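# Line up three dice on the mat by value

## Task

Place all three dice entirely on the mat so their centres form one straight line running directly outward from the midpoint between the two arm bases, ordered by the number now on top: smallest nearest that midpoint, largest farthest. At the end each die must still show the same top number it shows now, rest flat, and stay put without any gripper holding or propping it. Release the dice and pull the grippers away once finished.

## Robot and tools

Robot: two Kinova Gen3 7-joint arms, left_arm and right_arm, each with a Robotiq 2F-85 parallel gripper and a wrist camera. The names are labels only; left_arm sits on the +y side. Bases in the scene frame: left_arm at (-0.041, +0.335, 0), right_arm at (-0.033, -0.300, 0), both turned slightly about z. The midpoint between them is roughly (-0.037, 0.018, 0), so the dice line should run outward from there, roughly along +x.

Scene frame: origin on the table top between the arms, +x out over the table, +z up. All positions are in metres. Orientations are quaternions written w first (qw, qx, qy, qz). Gripper frame: fingers point along its +z, pads close along its y. end_effector_position is the spot between the pads when shut; closed fingertips extend about 19 mm past it (6 mm when wide open), and closing pushes the tips about 13 mm further out, so keep that margin above the table.

The row: every motion command uses one row of 18 numbers covering both arms, even if only one moves. Order: left x, y, z, qw, qx, qy, qz, left gripper position, left gripper speed, then the same nine for the right arm. x, y, z and the quaternion are an absolute target pose for that gripper in the scene frame, not an offset. Position and speed are each in [-1, 1]. Position +1 = fully open (85 mm), 0 = about 41 mm, about -0.8 = pads touching, -1 = close until blocked. Speed maps to pad closing rate: about 20 mm/s at -1, 85 at 0, 150 at +1. Grip force is not settable (roughly 190-235 N per pad on a full close). To hold an arm still, resend its last reported pose with a fixed quaternion and its same gripper numbers; a 0 in the gripper slots is a real command. Targets farther than 0.6 m from the arm's last reported position along any gripper axis are refused. Each control step the controller limits the commanded pose to within 70 mm and 16 degrees of the current one, favouring position over orientation.

Tools:
- execute_actions(actions, pictures): actions is a list with at most one item, or empty. Empty list = just read the state. {"rows": [[18 numbers], ...], "steps": n} plays up to 15 rows, one per 1/30 s step (n up to 15, default 15; last row repeats if short). {"steps": n} with no rows is a wait of up to 300 steps counted from the previous result, thinking time included. pictures toggles camera images.
- move(target, speed): target is one 18-number row as above; each gripper travels in a straight line to its pose, both arms finishing together, lasting 0.5-10 s. speed in m/s, 0.002 to 0.5, default 0.25 (rotation capped at twice that in rad/s). It does not avoid obstacles or the other arm. Gripper numbers are applied at the start. Result adds a move: line with the ending (done, off_target, moving, held, fault) and limits (paced = target was clipped; held = some steps blocked, after which motion may jump fast), plus each gripper's distance from its target.
- wait(seconds): 0 to 10 s, sends nothing new.
- zoom_image(camera, region): camera is cam_head_left, cam_head_right, cam_left_wrist or cam_right_wrist (all 672x504); region [x0, y0, x1, y1] in pixels from the top-left, at most 504x504.
- read_manual(section): licence texts only.
- finished_scene(scene): ends and grades the current scene; irreversible.

Results: a state line left_arm: ... | right_arm: ... gives each gripper's position and quaternion (reported hand position can be off, more at long reach). position_measured_pct is about 50 - 50 x finger position: 0 = fully open; stopping below 90 means something is held or blocking; about 90 or more means pads met on nothing or something tiny. HELD marks steps where the command was not sent; a pose unreachable line means the clearance check altered or blocked that arm. Hand target shows where the controller is currently driving each gripper. MOTOR HOT warns from 60 C; at 75 C an OVER-TEMPERATURE FAULT makes that arm sag. TORQUE FAULT means a joint hit its load limit (48.6 N m for the first four joints, 30.6 for the wrist joints); the arm freezes for 10 s.

Gripping: to grip, send position -1 and keep it. For a gentle grip, open, then close to just under the object's width. To release, send a position wider than the object. Fingers re-close on their own if the object slips away.

Cautions: simulation time keeps running while you think. Large moves may end short; check the reported pose and finish in the next call. Keep arms from colliding or pressing each other. Avoid fast contacts and aiming far below a surface, which press hard. Do not drop, slam or knock dice, and never push anything off the table. Do not roll a die while carrying it, so its top face stays the same. Occasional external tugs or pushes may disturb held or loose objects. When done, open the grippers and lift clear before calling finished_scene.

Each tool is called after "Request:" as name(argument=value, ...), one argument or row to a line, values as JSON.

## Session

Request:
execute_actions(
  actions=[],
)

Scene clock: 0.00 s of 4800.00 s.
left_arm: end_effector_position=(+0.0644, +0.1813, +0.1513) position_measured_pct=0.0 end_effector_quat_wxyz=(-0.013, +0.952, -0.307, -0.006) | right_arm: end_effector_position=(+0.1544, -0.6394, +0.1631) position_measured_pct=0.0 end_effector_quat_wxyz=(+0.066, +0.950, +0.296, -0.069)
Joint positions: left_arm=[ 0.553 -0.031  0.427  2.482 -0.004  0.712 -1.34 ] | right_arm=[ 0.655  0.336  0.42   2.024  0.059  0.732 -0.085]
Joint velocities: left_arm=[ 0.001  0.     0.001 -0.001 -0.    -0.001  0.   ] | right_arm=[ 0.002 -0.002  0.     0.     0.     0.    -0.001]
Hand target (left_arm): +0.064, +0.181, +0.151; -0.013, +0.952, -0.307, -0.006
Hand target (right_arm): +0.154, -0.639, +0.163; +0.066, +0.950, +0.296, -0.069

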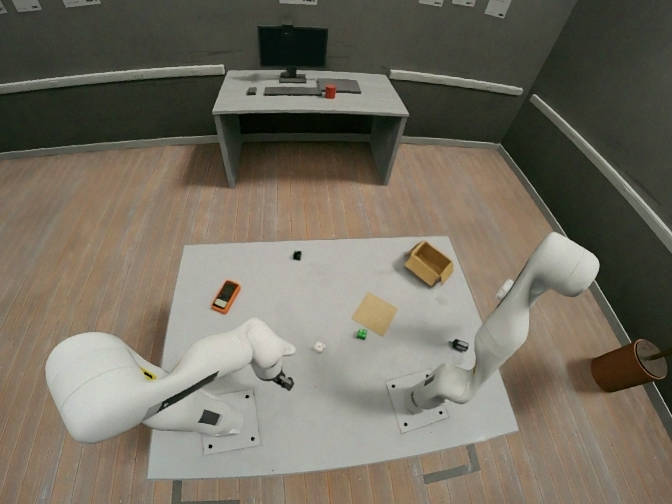

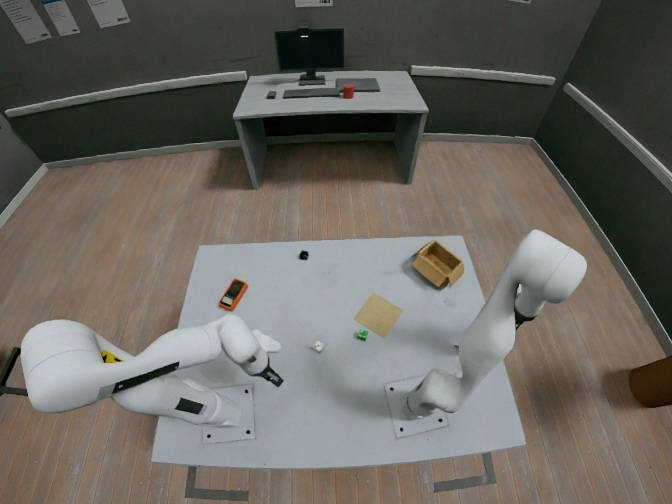

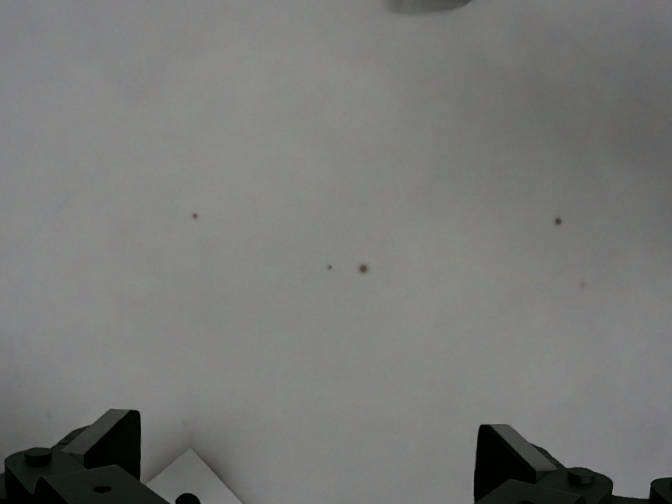

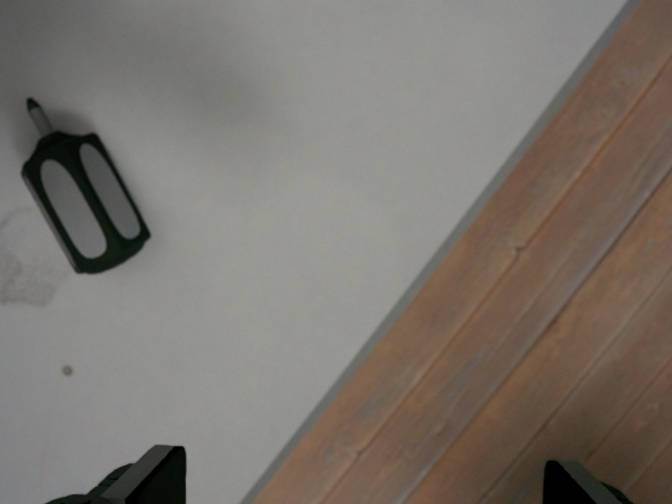

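Request:
move(
  target=[0.22,0.0,0.40,0,1,0,0,1,0,0.1544,-0.6394,0.1631,0.066,0.950,0.296,-0.069,1,0],
)

Scene clock: 8.80 s of 4800.00 s.
left_arm: end_effector_position=(+0.2206, +0.0004, +0.4004) position_measured_pct=0.0 end_effector_quat_wxyz=(+0.000, +1.000, -0.001, +0.000) | right_arm: end_effector_position=(+0.1544, -0.6394, +0.1631) position_measured_pct=0.0 end_effector_quat_wxyz=(+0.066, +0.950, +0.296, -0.069)
Joint positions: left_arm=[ 0.653  0.281  0.466  1.252 -0.125  1.637 -0.605] | right_arm=[ 0.653  0.336  0.42   2.025  0.06   0.731 -0.087]
Joint velocities: left_arm=[ 0.005  0.012  0.006 -0.005 -0.001  0.001  0.003] | right_arm=[-0.001 -0.    -0.001 -0.     0.001  0.     0.001]
Hand target (left_arm): +0.221, +0.000, +0.400; +0.000, +1.000, -0.002, -0.000
Hand target (right_arm): +0.154, -0.639, +0.163; +0.066, +0.950, +0.296, -0.069
Off the commanded pose (left_arm): 0.001 m, 0 deg.
Off the commanded pose (right_arm): 0.000 m, 0 deg.
After step 90, 3.90 s passed at rest.
move: done

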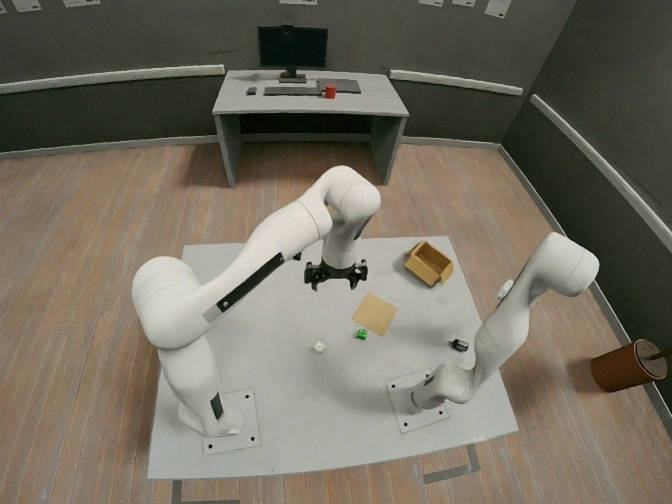

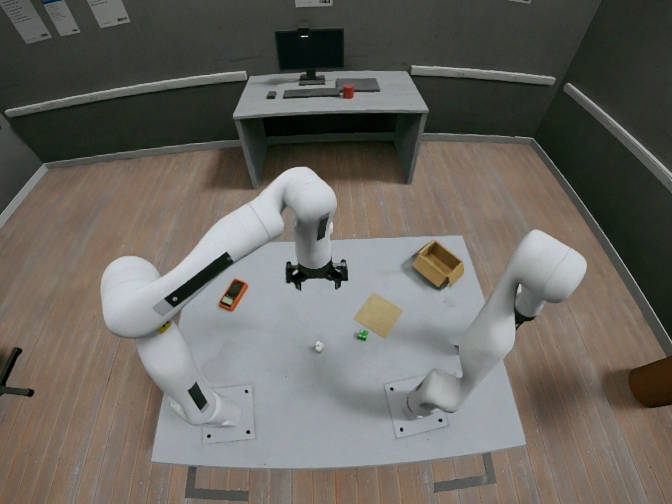

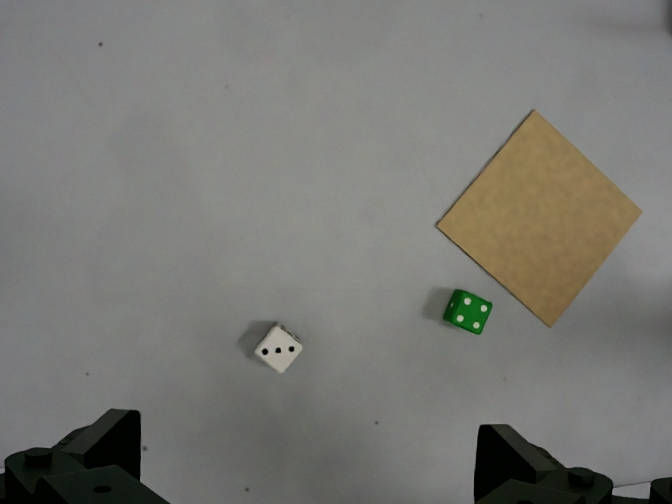

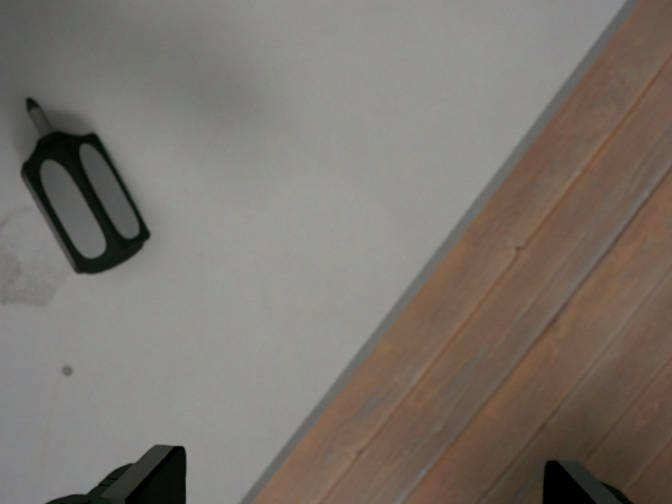

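Request:
move(
  target=[0.56,0.08,0.35,0,1,0,0,1,0,0.1544,-0.6394,0.1631,0.066,0.950,0.296,-0.069,1,0],
)

Scene clock: 22.50 s of 4800.00 s.
left_arm: end_effector_position=(+0.5592, +0.0805, +0.3507) position_measured_pct=0.0 end_effector_quat_wxyz=(+0.014, +0.999, -0.001, +0.030) | right_arm: end_effector_position=(+0.1544, -0.6394, +0.1631) position_measured_pct=0.0 end_effector_quat_wxyz=(+0.066, +0.950, +0.296, -0.069)
Joint positions: left_arm=[ 0.482  1.023  0.347  0.038 -0.335  2.016 -1.2  ] | right_arm=[ 0.653  0.336  0.42   2.025  0.06   0.731 -0.087]
Joint velocities: left_arm=[ 0.006  0.012  0.005 -0.006 -0.005  0.     0.001] | right_arm=[-0.002  0.001  0.     0.001  0.001 -0.     0.002]
Hand target (left_arm): +0.559, +0.080, +0.350; +0.014, +0.999, -0.001, +0.030
Hand target (right_arm): +0.154, -0.639, +0.163; +0.066, +0.950, +0.296, -0.069
Off the commanded pose (left_arm): 0.001 m, 4 deg.
Off the commanded pose (right_arm): 0.000 m, 0 deg.
elbow stopped short (left arm): the move would have taken joint 4 (elbow) straighter than the controller allows; a more bent joint 4 avoids this.
After step 90, 8.60 s passed at rest.
move: off_target (left_arm)

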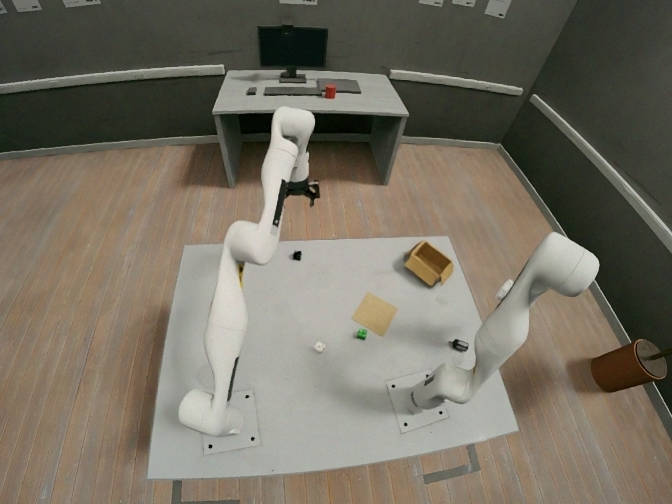

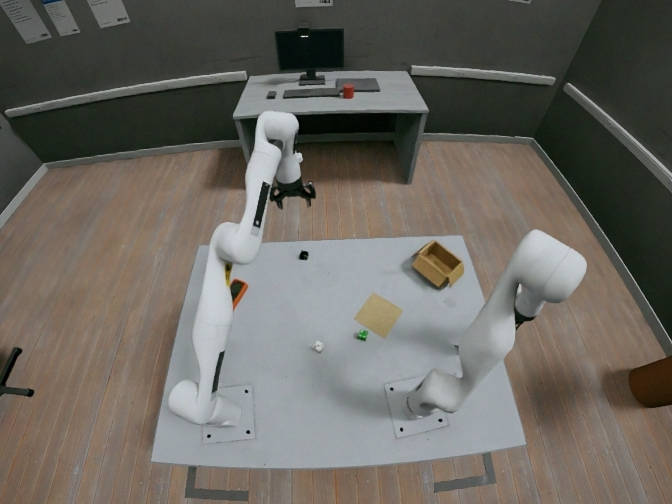

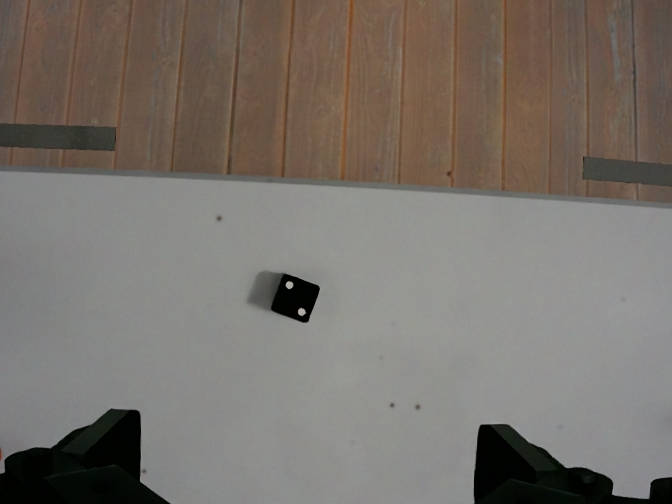

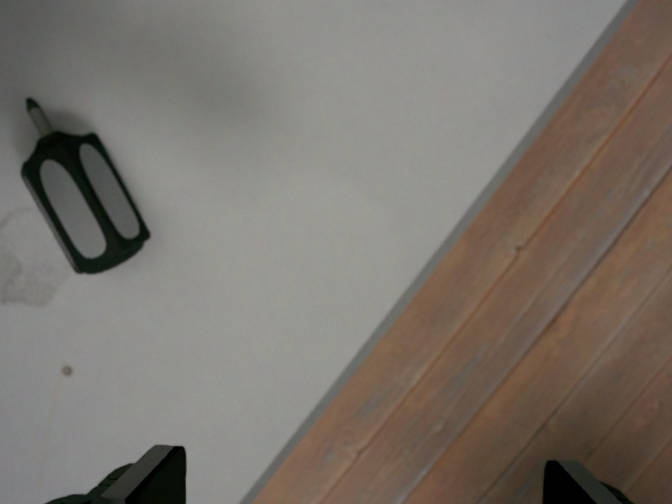

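Request:
move(
  target=[0.59,0.11,0.13,0,0.988,-0.156,0,1,0,0.1544,-0.6394,0.1631,0.066,0.950,0.296,-0.069,1,0],
)

Request:
zoom_image(
  camera="cam_head_left",
  region=[200,180,400,330],
)

Scene clock: 27.93 s of 4800.00 s.
left_arm: end_effector_position=(+0.5895, +0.1100, +0.1298) position_measured_pct=0.0 end_effector_quat_wxyz=(+0.000, +0.988, -0.155, -0.000) | right_arm: end_effector_position=(+0.1544, -0.6394, +0.1631) position_measured_pct=0.0 end_effector_quat_wxyz=(+0.066, +0.950, +0.296, -0.069)
Joint positions: left_arm=[ 0.318  1.052  0.373  0.741 -0.326  1.39  -1.439] | right_arm=[ 0.653  0.336  0.42   2.025  0.06   0.731 -0.087]
Joint velocities: left_arm=[-0.003 -0.005 -0.     0.002 -0.001 -0.001 -0.001] | right_arm=[-0.002  0.002 -0.     0.     0.001  0.    -0.001]
Hand target (left_arm): +0.590, +0.110, +0.130; +0.000, +0.988, -0.155, -0.000
Hand target (right_arm): +0.154, -0.639, +0.163; +0.066, +0.950, +0.296, -0.069
Off the commanded pose (left_arm): 0.001 m, 0 deg.
Off the commanded pose (right_arm): 0.000 m, 0 deg.
After step 90, 1.13 s passed at rest.
move: done

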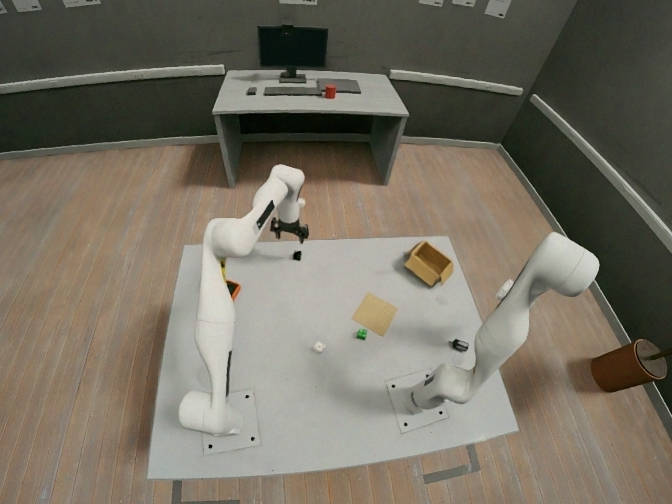

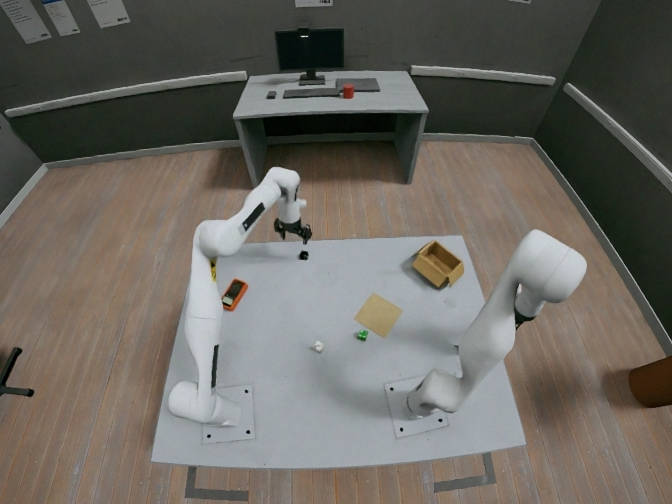

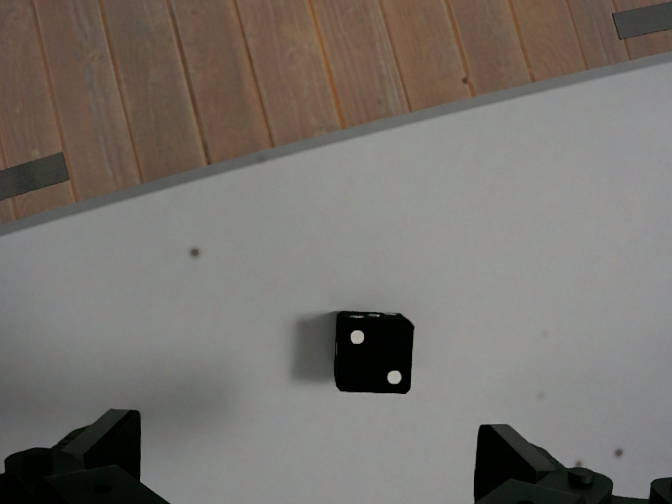

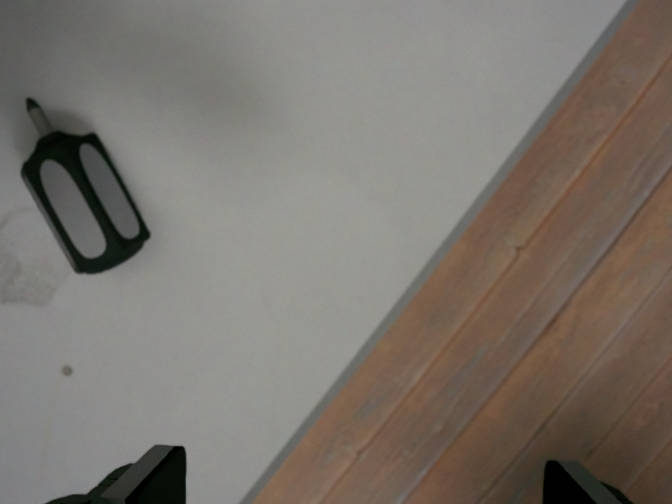

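Region (200, 180, 400, 330) of cam_head_left's 672x504 image, scaled by 2.520, with more detail than that image has; it fills the top 378 rows of this view, and the rest is white.

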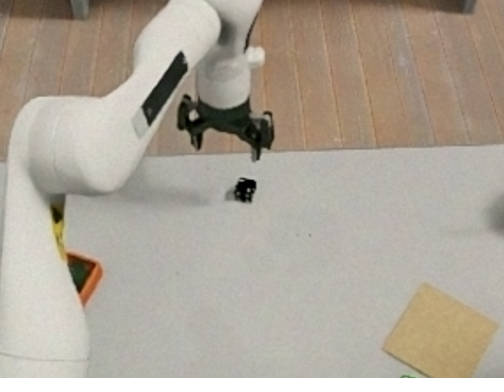

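Request:
move(
  target=[0.599,0.085,0.07,0,0.988,-0.156,0,1,0,0.1544,-0.6394,0.1631,0.066,0.950,0.296,-0.069,1,0],
  speed=0.1,
)

Request:
zoom_image(
  camera="cam_head_left",
  region=[200,180,400,330],
)

Scene clock: 36.33 s of 4800.00 s.
left_arm: end_effector_position=(+0.5992, +0.0852, +0.0703) position_measured_pct=0.0 end_effector_quat_wxyz=(-0.000, +0.988, -0.156, +0.000) | right_arm: end_effector_position=(+0.1544, -0.6394, +0.1631) position_measured_pct=0.0 end_effector_quat_wxyz=(+0.066, +0.950, +0.296, -0.069)
Joint positions: left_arm=[ 0.361  1.161  0.361  0.69  -0.34   1.329 -1.417] | right_arm=[ 0.653  0.336  0.42   2.025  0.06   0.731 -0.087]
Joint velocities: left_arm=[ 0.002  0.005  0.    -0.002 -0.     0.    -0.   ] | right_arm=[ 0.001 -0.     0.001  0.    -0.001  0.     0.   ]
Hand target (left_arm): +0.599, +0.085, +0.070; -0.000, +0.988, -0.156, -0.000
Hand target (right_arm): +0.154, -0.639, +0.163; +0.066, +0.950, +0.296, -0.069
Off the commanded pose (left_arm): 0.000 m, 0 deg.
Off the commanded pose (right_arm): 0.000 m, 0 deg.
After step 90, 4.47 s passed at rest.
move: done

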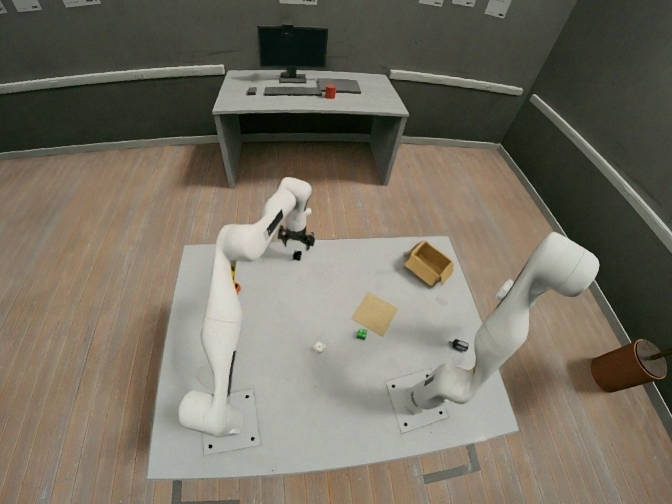

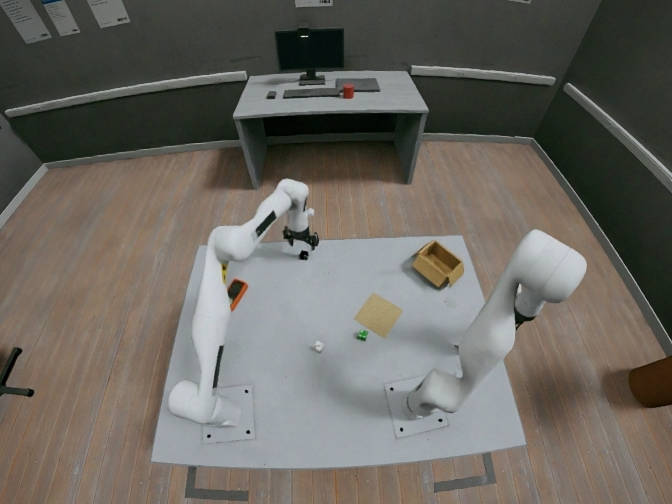

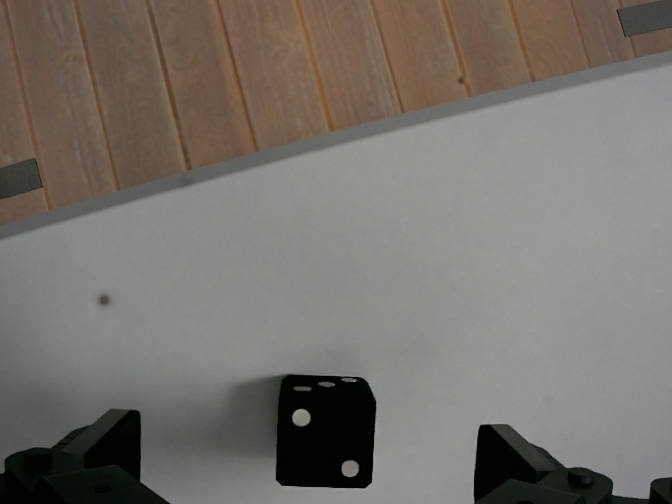

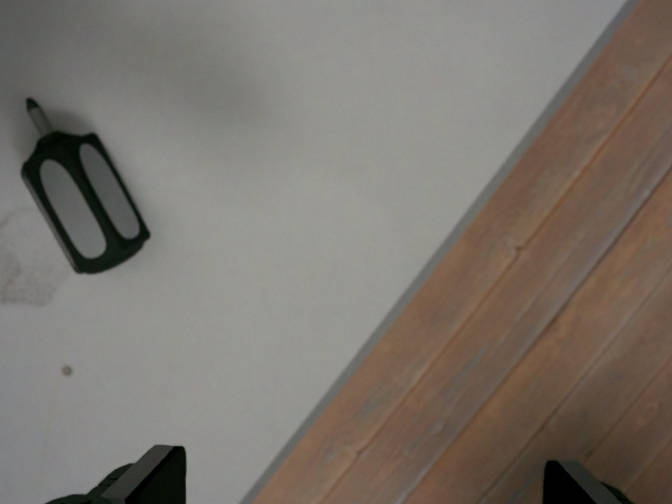

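Region (200, 180, 400, 330) of cam_head_left's 672x504 image, scaled by 2.520, with more detail than that image has; it fills the top 378 rows of this view, and the rest is white.

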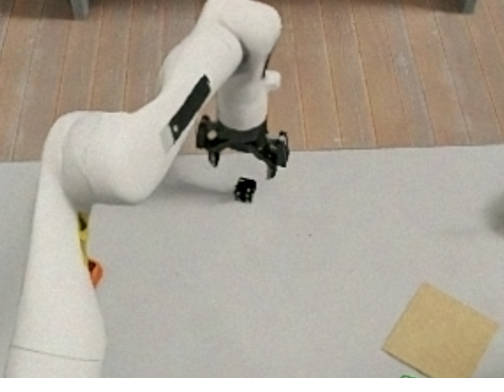

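Request:
move(
  target=[0.598,0.081,0.024,0,0.988,-0.156,0,1,0,0.1544,-0.6394,0.1631,0.066,0.950,0.296,-0.069,1,0],
  speed=0.08,
)

Request:
move(
  target=[0.598,0.081,0.024,0,0.988,-0.156,0,-1,0.5,0.1544,-0.6394,0.1631,0.066,0.950,0.296,-0.069,1,0],
)

Request:
move(
  target=[0.55,0.05,0.12,0,0.968,-0.25,0,-1,0.5,0.1544,-0.6394,0.1631,0.066,0.950,0.296,-0.069,1,0],
  speed=0.15,
)

Request:
move(
  target=[0.271,-0.154,0.10,0,0.968,-0.25,0,-1,0.5,0.1544,-0.6394,0.1631,0.066,0.950,0.296,-0.069,1,0],
  speed=0.2,
)

Scene clock: 41.73 s of 4800.00 s.
left_arm: end_effector_position=(+0.5980, +0.0810, +0.0241) position_measured_pct=0.0 end_effector_quat_wxyz=(-0.000, +0.988, -0.156, +0.000) | right_arm: end_effector_position=(+0.1544, -0.6394, +0.1631) position_measured_pct=0.0 end_effector_quat_wxyz=(+0.066, +0.950, +0.296, -0.069)
Joint positions: left_arm=[ 0.365  1.213  0.351  0.726 -0.347  1.243 -1.402] | right_arm=[ 0.653  0.336  0.42   2.025  0.06   0.731 -0.087]
Joint velocities: left_arm=[-0.001  0.     0.001  0.     0.001 -0.001  0.001] | right_arm=[-0.001  0.001 -0.     0.     0.     0.    -0.   ]
Hand target (left_arm): +0.598, +0.081, +0.024; -0.000, +0.988, -0.156, -0.000
Hand target (right_arm): +0.154, -0.639, +0.163; +0.066, +0.950, +0.296, -0.069
Off the commanded pose (left_arm): 0.000 m, 0 deg.
Off the commanded pose (right_arm): 0.000 m, 0 deg.
After step 90, 1.53 s passed at rest.
move: done

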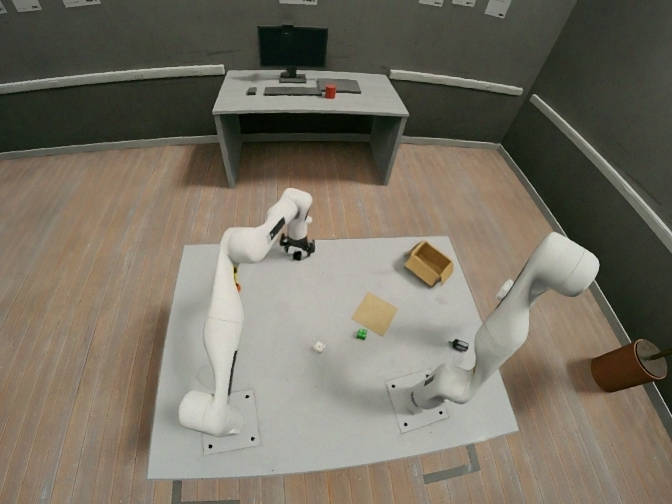

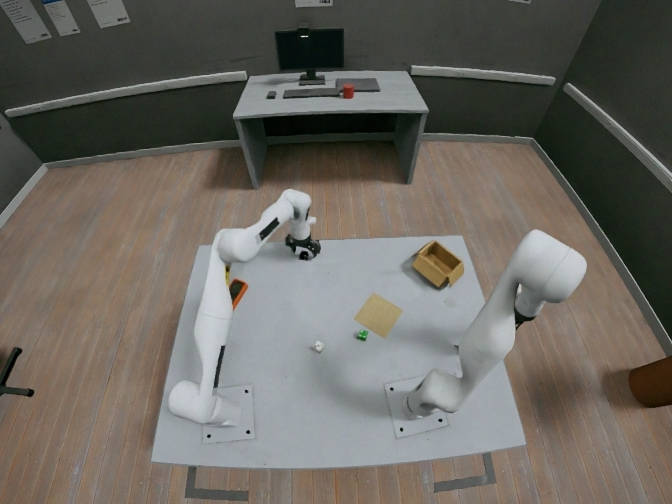

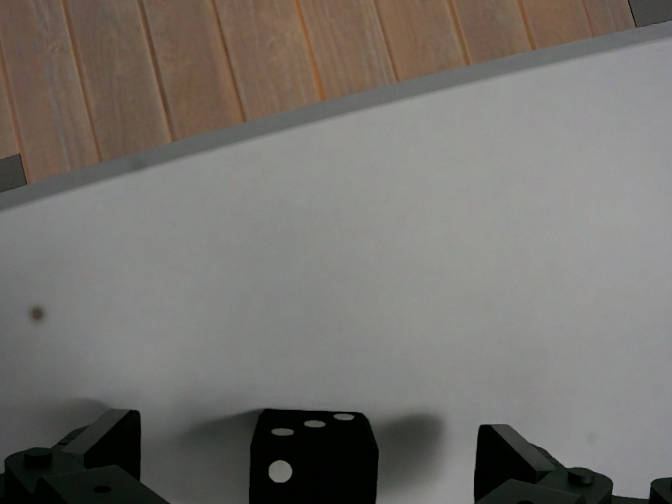

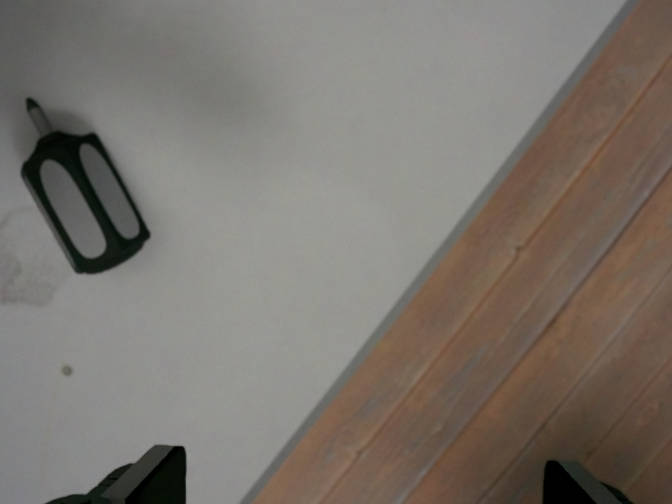

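Scene clock: 42.53 s of 4800.00 s.
left_arm: end_effector_position=(+0.5983, +0.0809, +0.0245) position_measured_pct=63.9 end_effector_quat_wxyz=(+0.000, +0.988, -0.156, +0.000) | right_arm: end_effector_position=(+0.1544, -0.6394, +0.1631) position_measured_pct=0.0 end_effector_quat_wxyz=(+0.066, +0.950, +0.296, -0.069)
Joint positions: left_arm=[ 0.365  1.212  0.352  0.726 -0.347  1.243 -1.402] | right_arm=[ 0.653  0.336  0.42   2.025  0.06   0.731 -0.087]
Joint velocities: left_arm=[-0.001 -0.    -0.001  0.    -0.     0.    -0.   ] | right_arm=[ 0.001  0.     0.     0.    -0.     0.     0.002]
Hand target (left_arm): +0.598, +0.081, +0.024; -0.000, +0.988, -0.156, +0.000
Hand target (right_arm): +0.154, -0.639, +0.163; +0.066, +0.950, +0.296, -0.069
Off the commanded pose (left_arm): 0.001 m, 0 deg.
Off the commanded pose (right_arm): 0.000 m, 0 deg.
move: done

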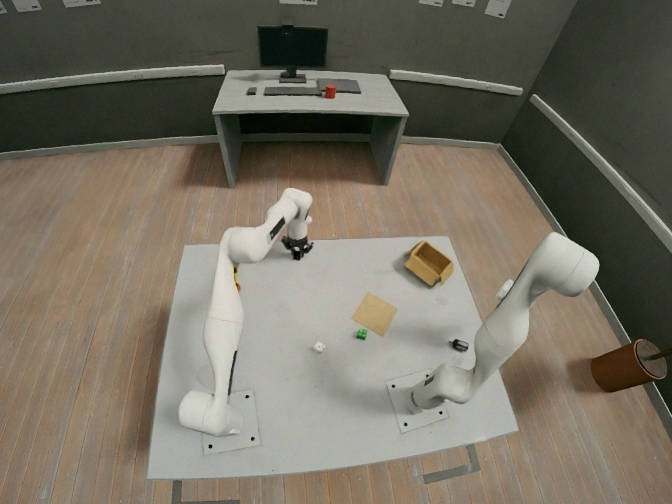

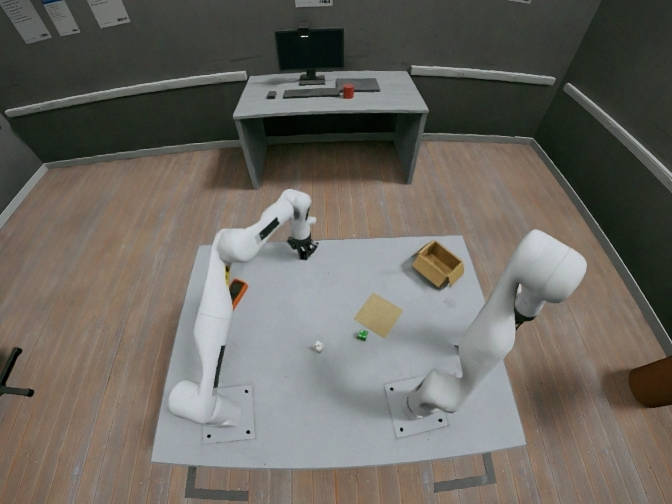

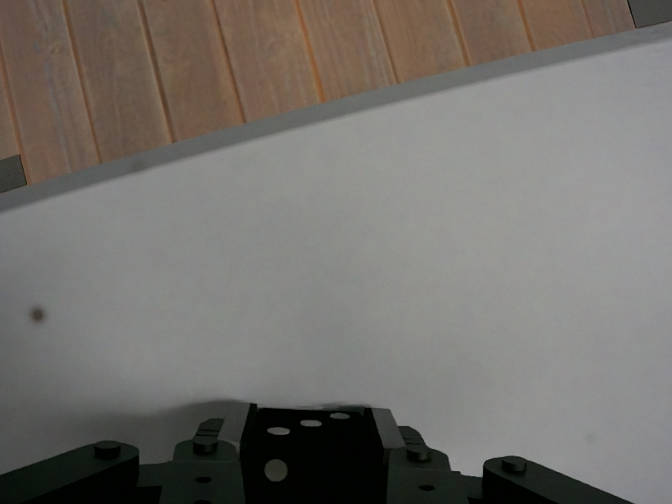

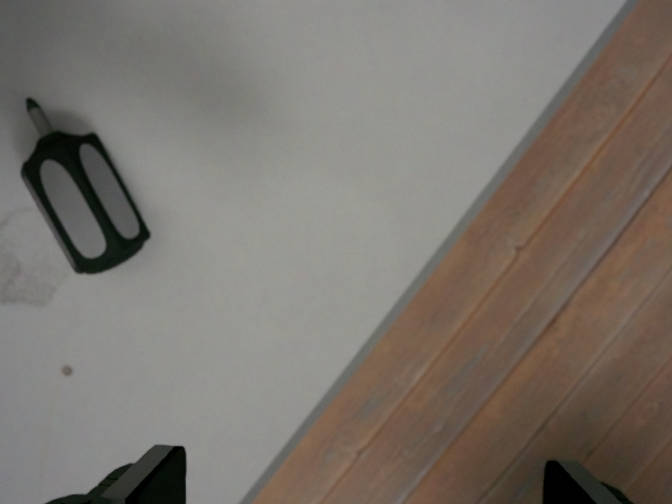

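Scene clock: 43.60 s of 4800.00 s.
left_arm: end_effector_position=(+0.5499, +0.0500, +0.1196) position_measured_pct=63.9 end_effector_quat_wxyz=(-0.000, +0.968, -0.250, -0.000) | right_arm: end_effector_position=(+0.1544, -0.6394, +0.1631) position_measured_pct=0.0 end_effector_quat_wxyz=(+0.066, +0.950, +0.296, -0.069)
Joint positions: left_arm=[ 0.398  1.021  0.403  0.853 -0.353  1.321 -1.496] | right_arm=[ 0.653  0.336  0.42   2.025  0.06   0.731 -0.087]
Joint velocities: left_arm=[-0.001 -0.005  0.001  0.001  0.    -0.001  0.   ] | right_arm=[-0.002 -0.001  0.     0.    -0.001  0.    -0.002]
Hand target (left_arm): +0.550, +0.050, +0.120; -0.000, +0.968, -0.250, -0.000
Hand target (right_arm): +0.154, -0.639, +0.163; +0.066, +0.950, +0.296, -0.069
Off the commanded pose (left_arm): 0.000 m, 0 deg.
Off the commanded pose (right_arm): 0.000 m, 0 deg.
move: done

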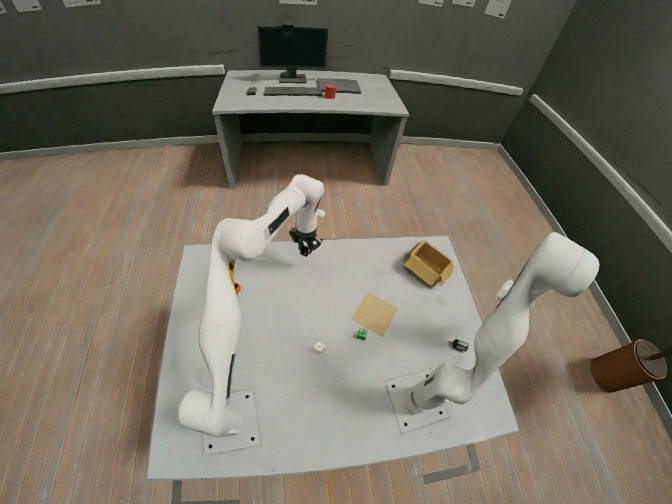

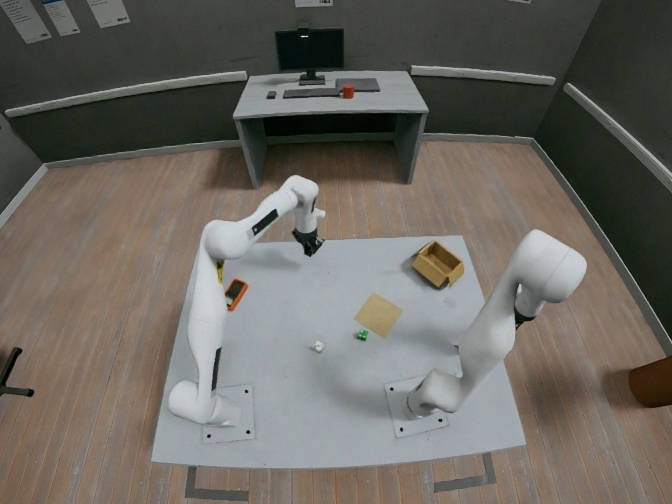

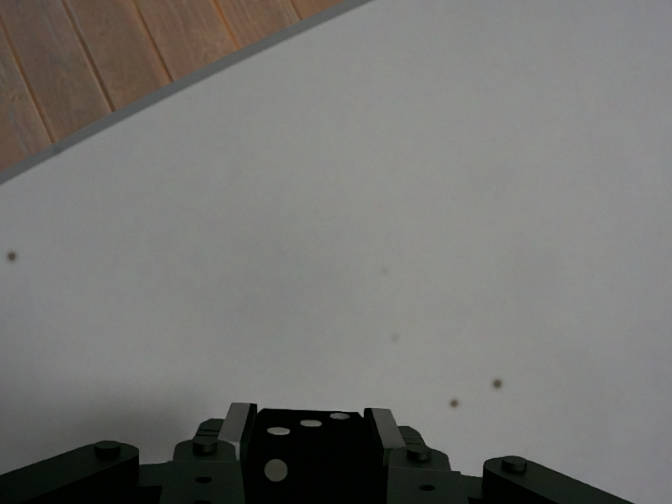

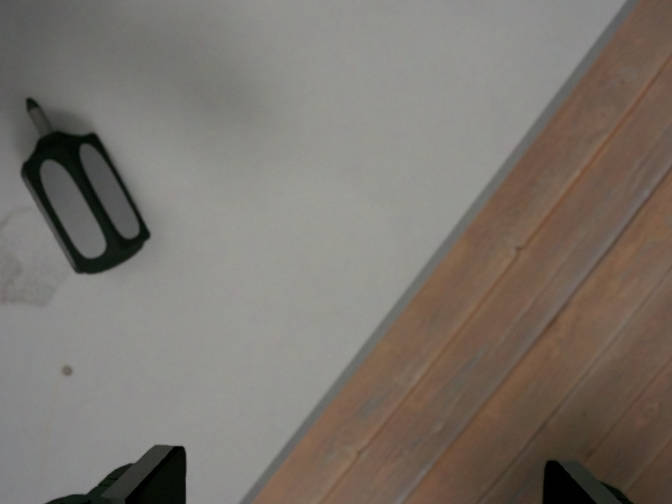

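Scene clock: 45.90 s of 4800.00 s.
left_arm: end_effector_position=(+0.2760, -0.1541, +0.1015) position_measured_pct=63.9 end_effector_quat_wxyz=(+0.000, +0.969, -0.248, +0.004) | right_arm: end_effector_position=(+0.1544, -0.6394, +0.1631) position_measured_pct=0.0 end_effector_quat_wxyz=(+0.066, +0.950, +0.296, -0.069)
Joint positions: left_arm=[ 0.888  0.854  0.384  1.282 -0.335  1.062 -0.886] | right_arm=[ 0.653  0.336  0.421  2.025  0.06   0.731 -0.087]
Joint velocities: left_arm=[0.014 0.009 0.027 0.038 0.038 0.059 0.003] | right_arm=[ 0.002 -0.    -0.001 -0.     0.     0.     0.001]
Hand target (left_arm): +0.272, -0.154, +0.100; -0.001, +0.968, -0.250, +0.000
Hand target (right_arm): +0.154, -0.639, +0.163; +0.066, +0.950, +0.296, -0.069
Off the commanded pose (left_arm): 0.005 m, 1 deg.
Off the commanded pose (right_arm): 0.000 m, 0 deg.
move: off_target (left_arm)

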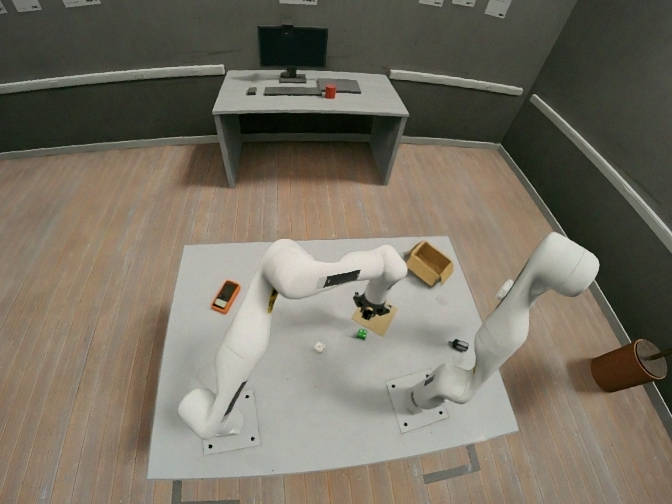

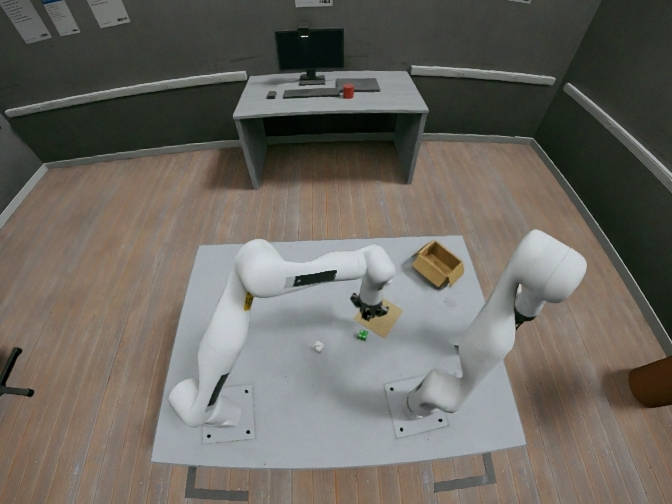

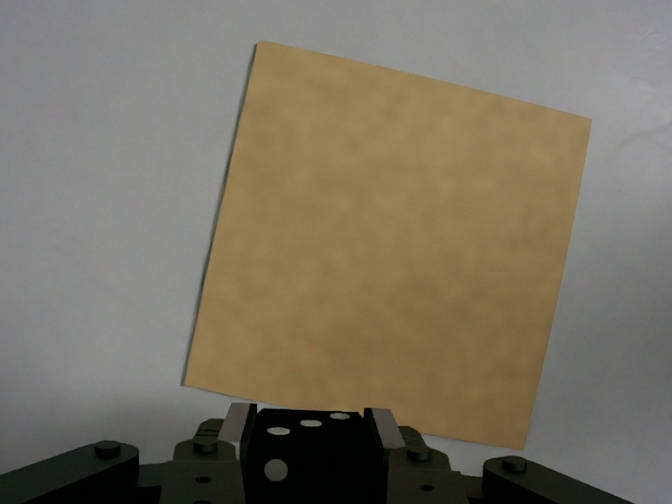

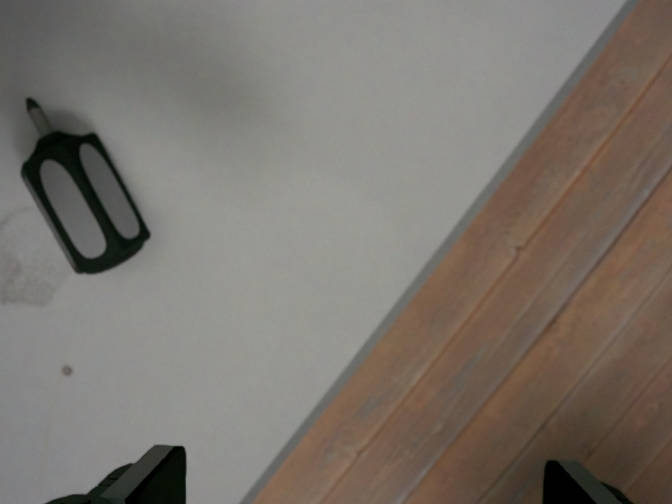

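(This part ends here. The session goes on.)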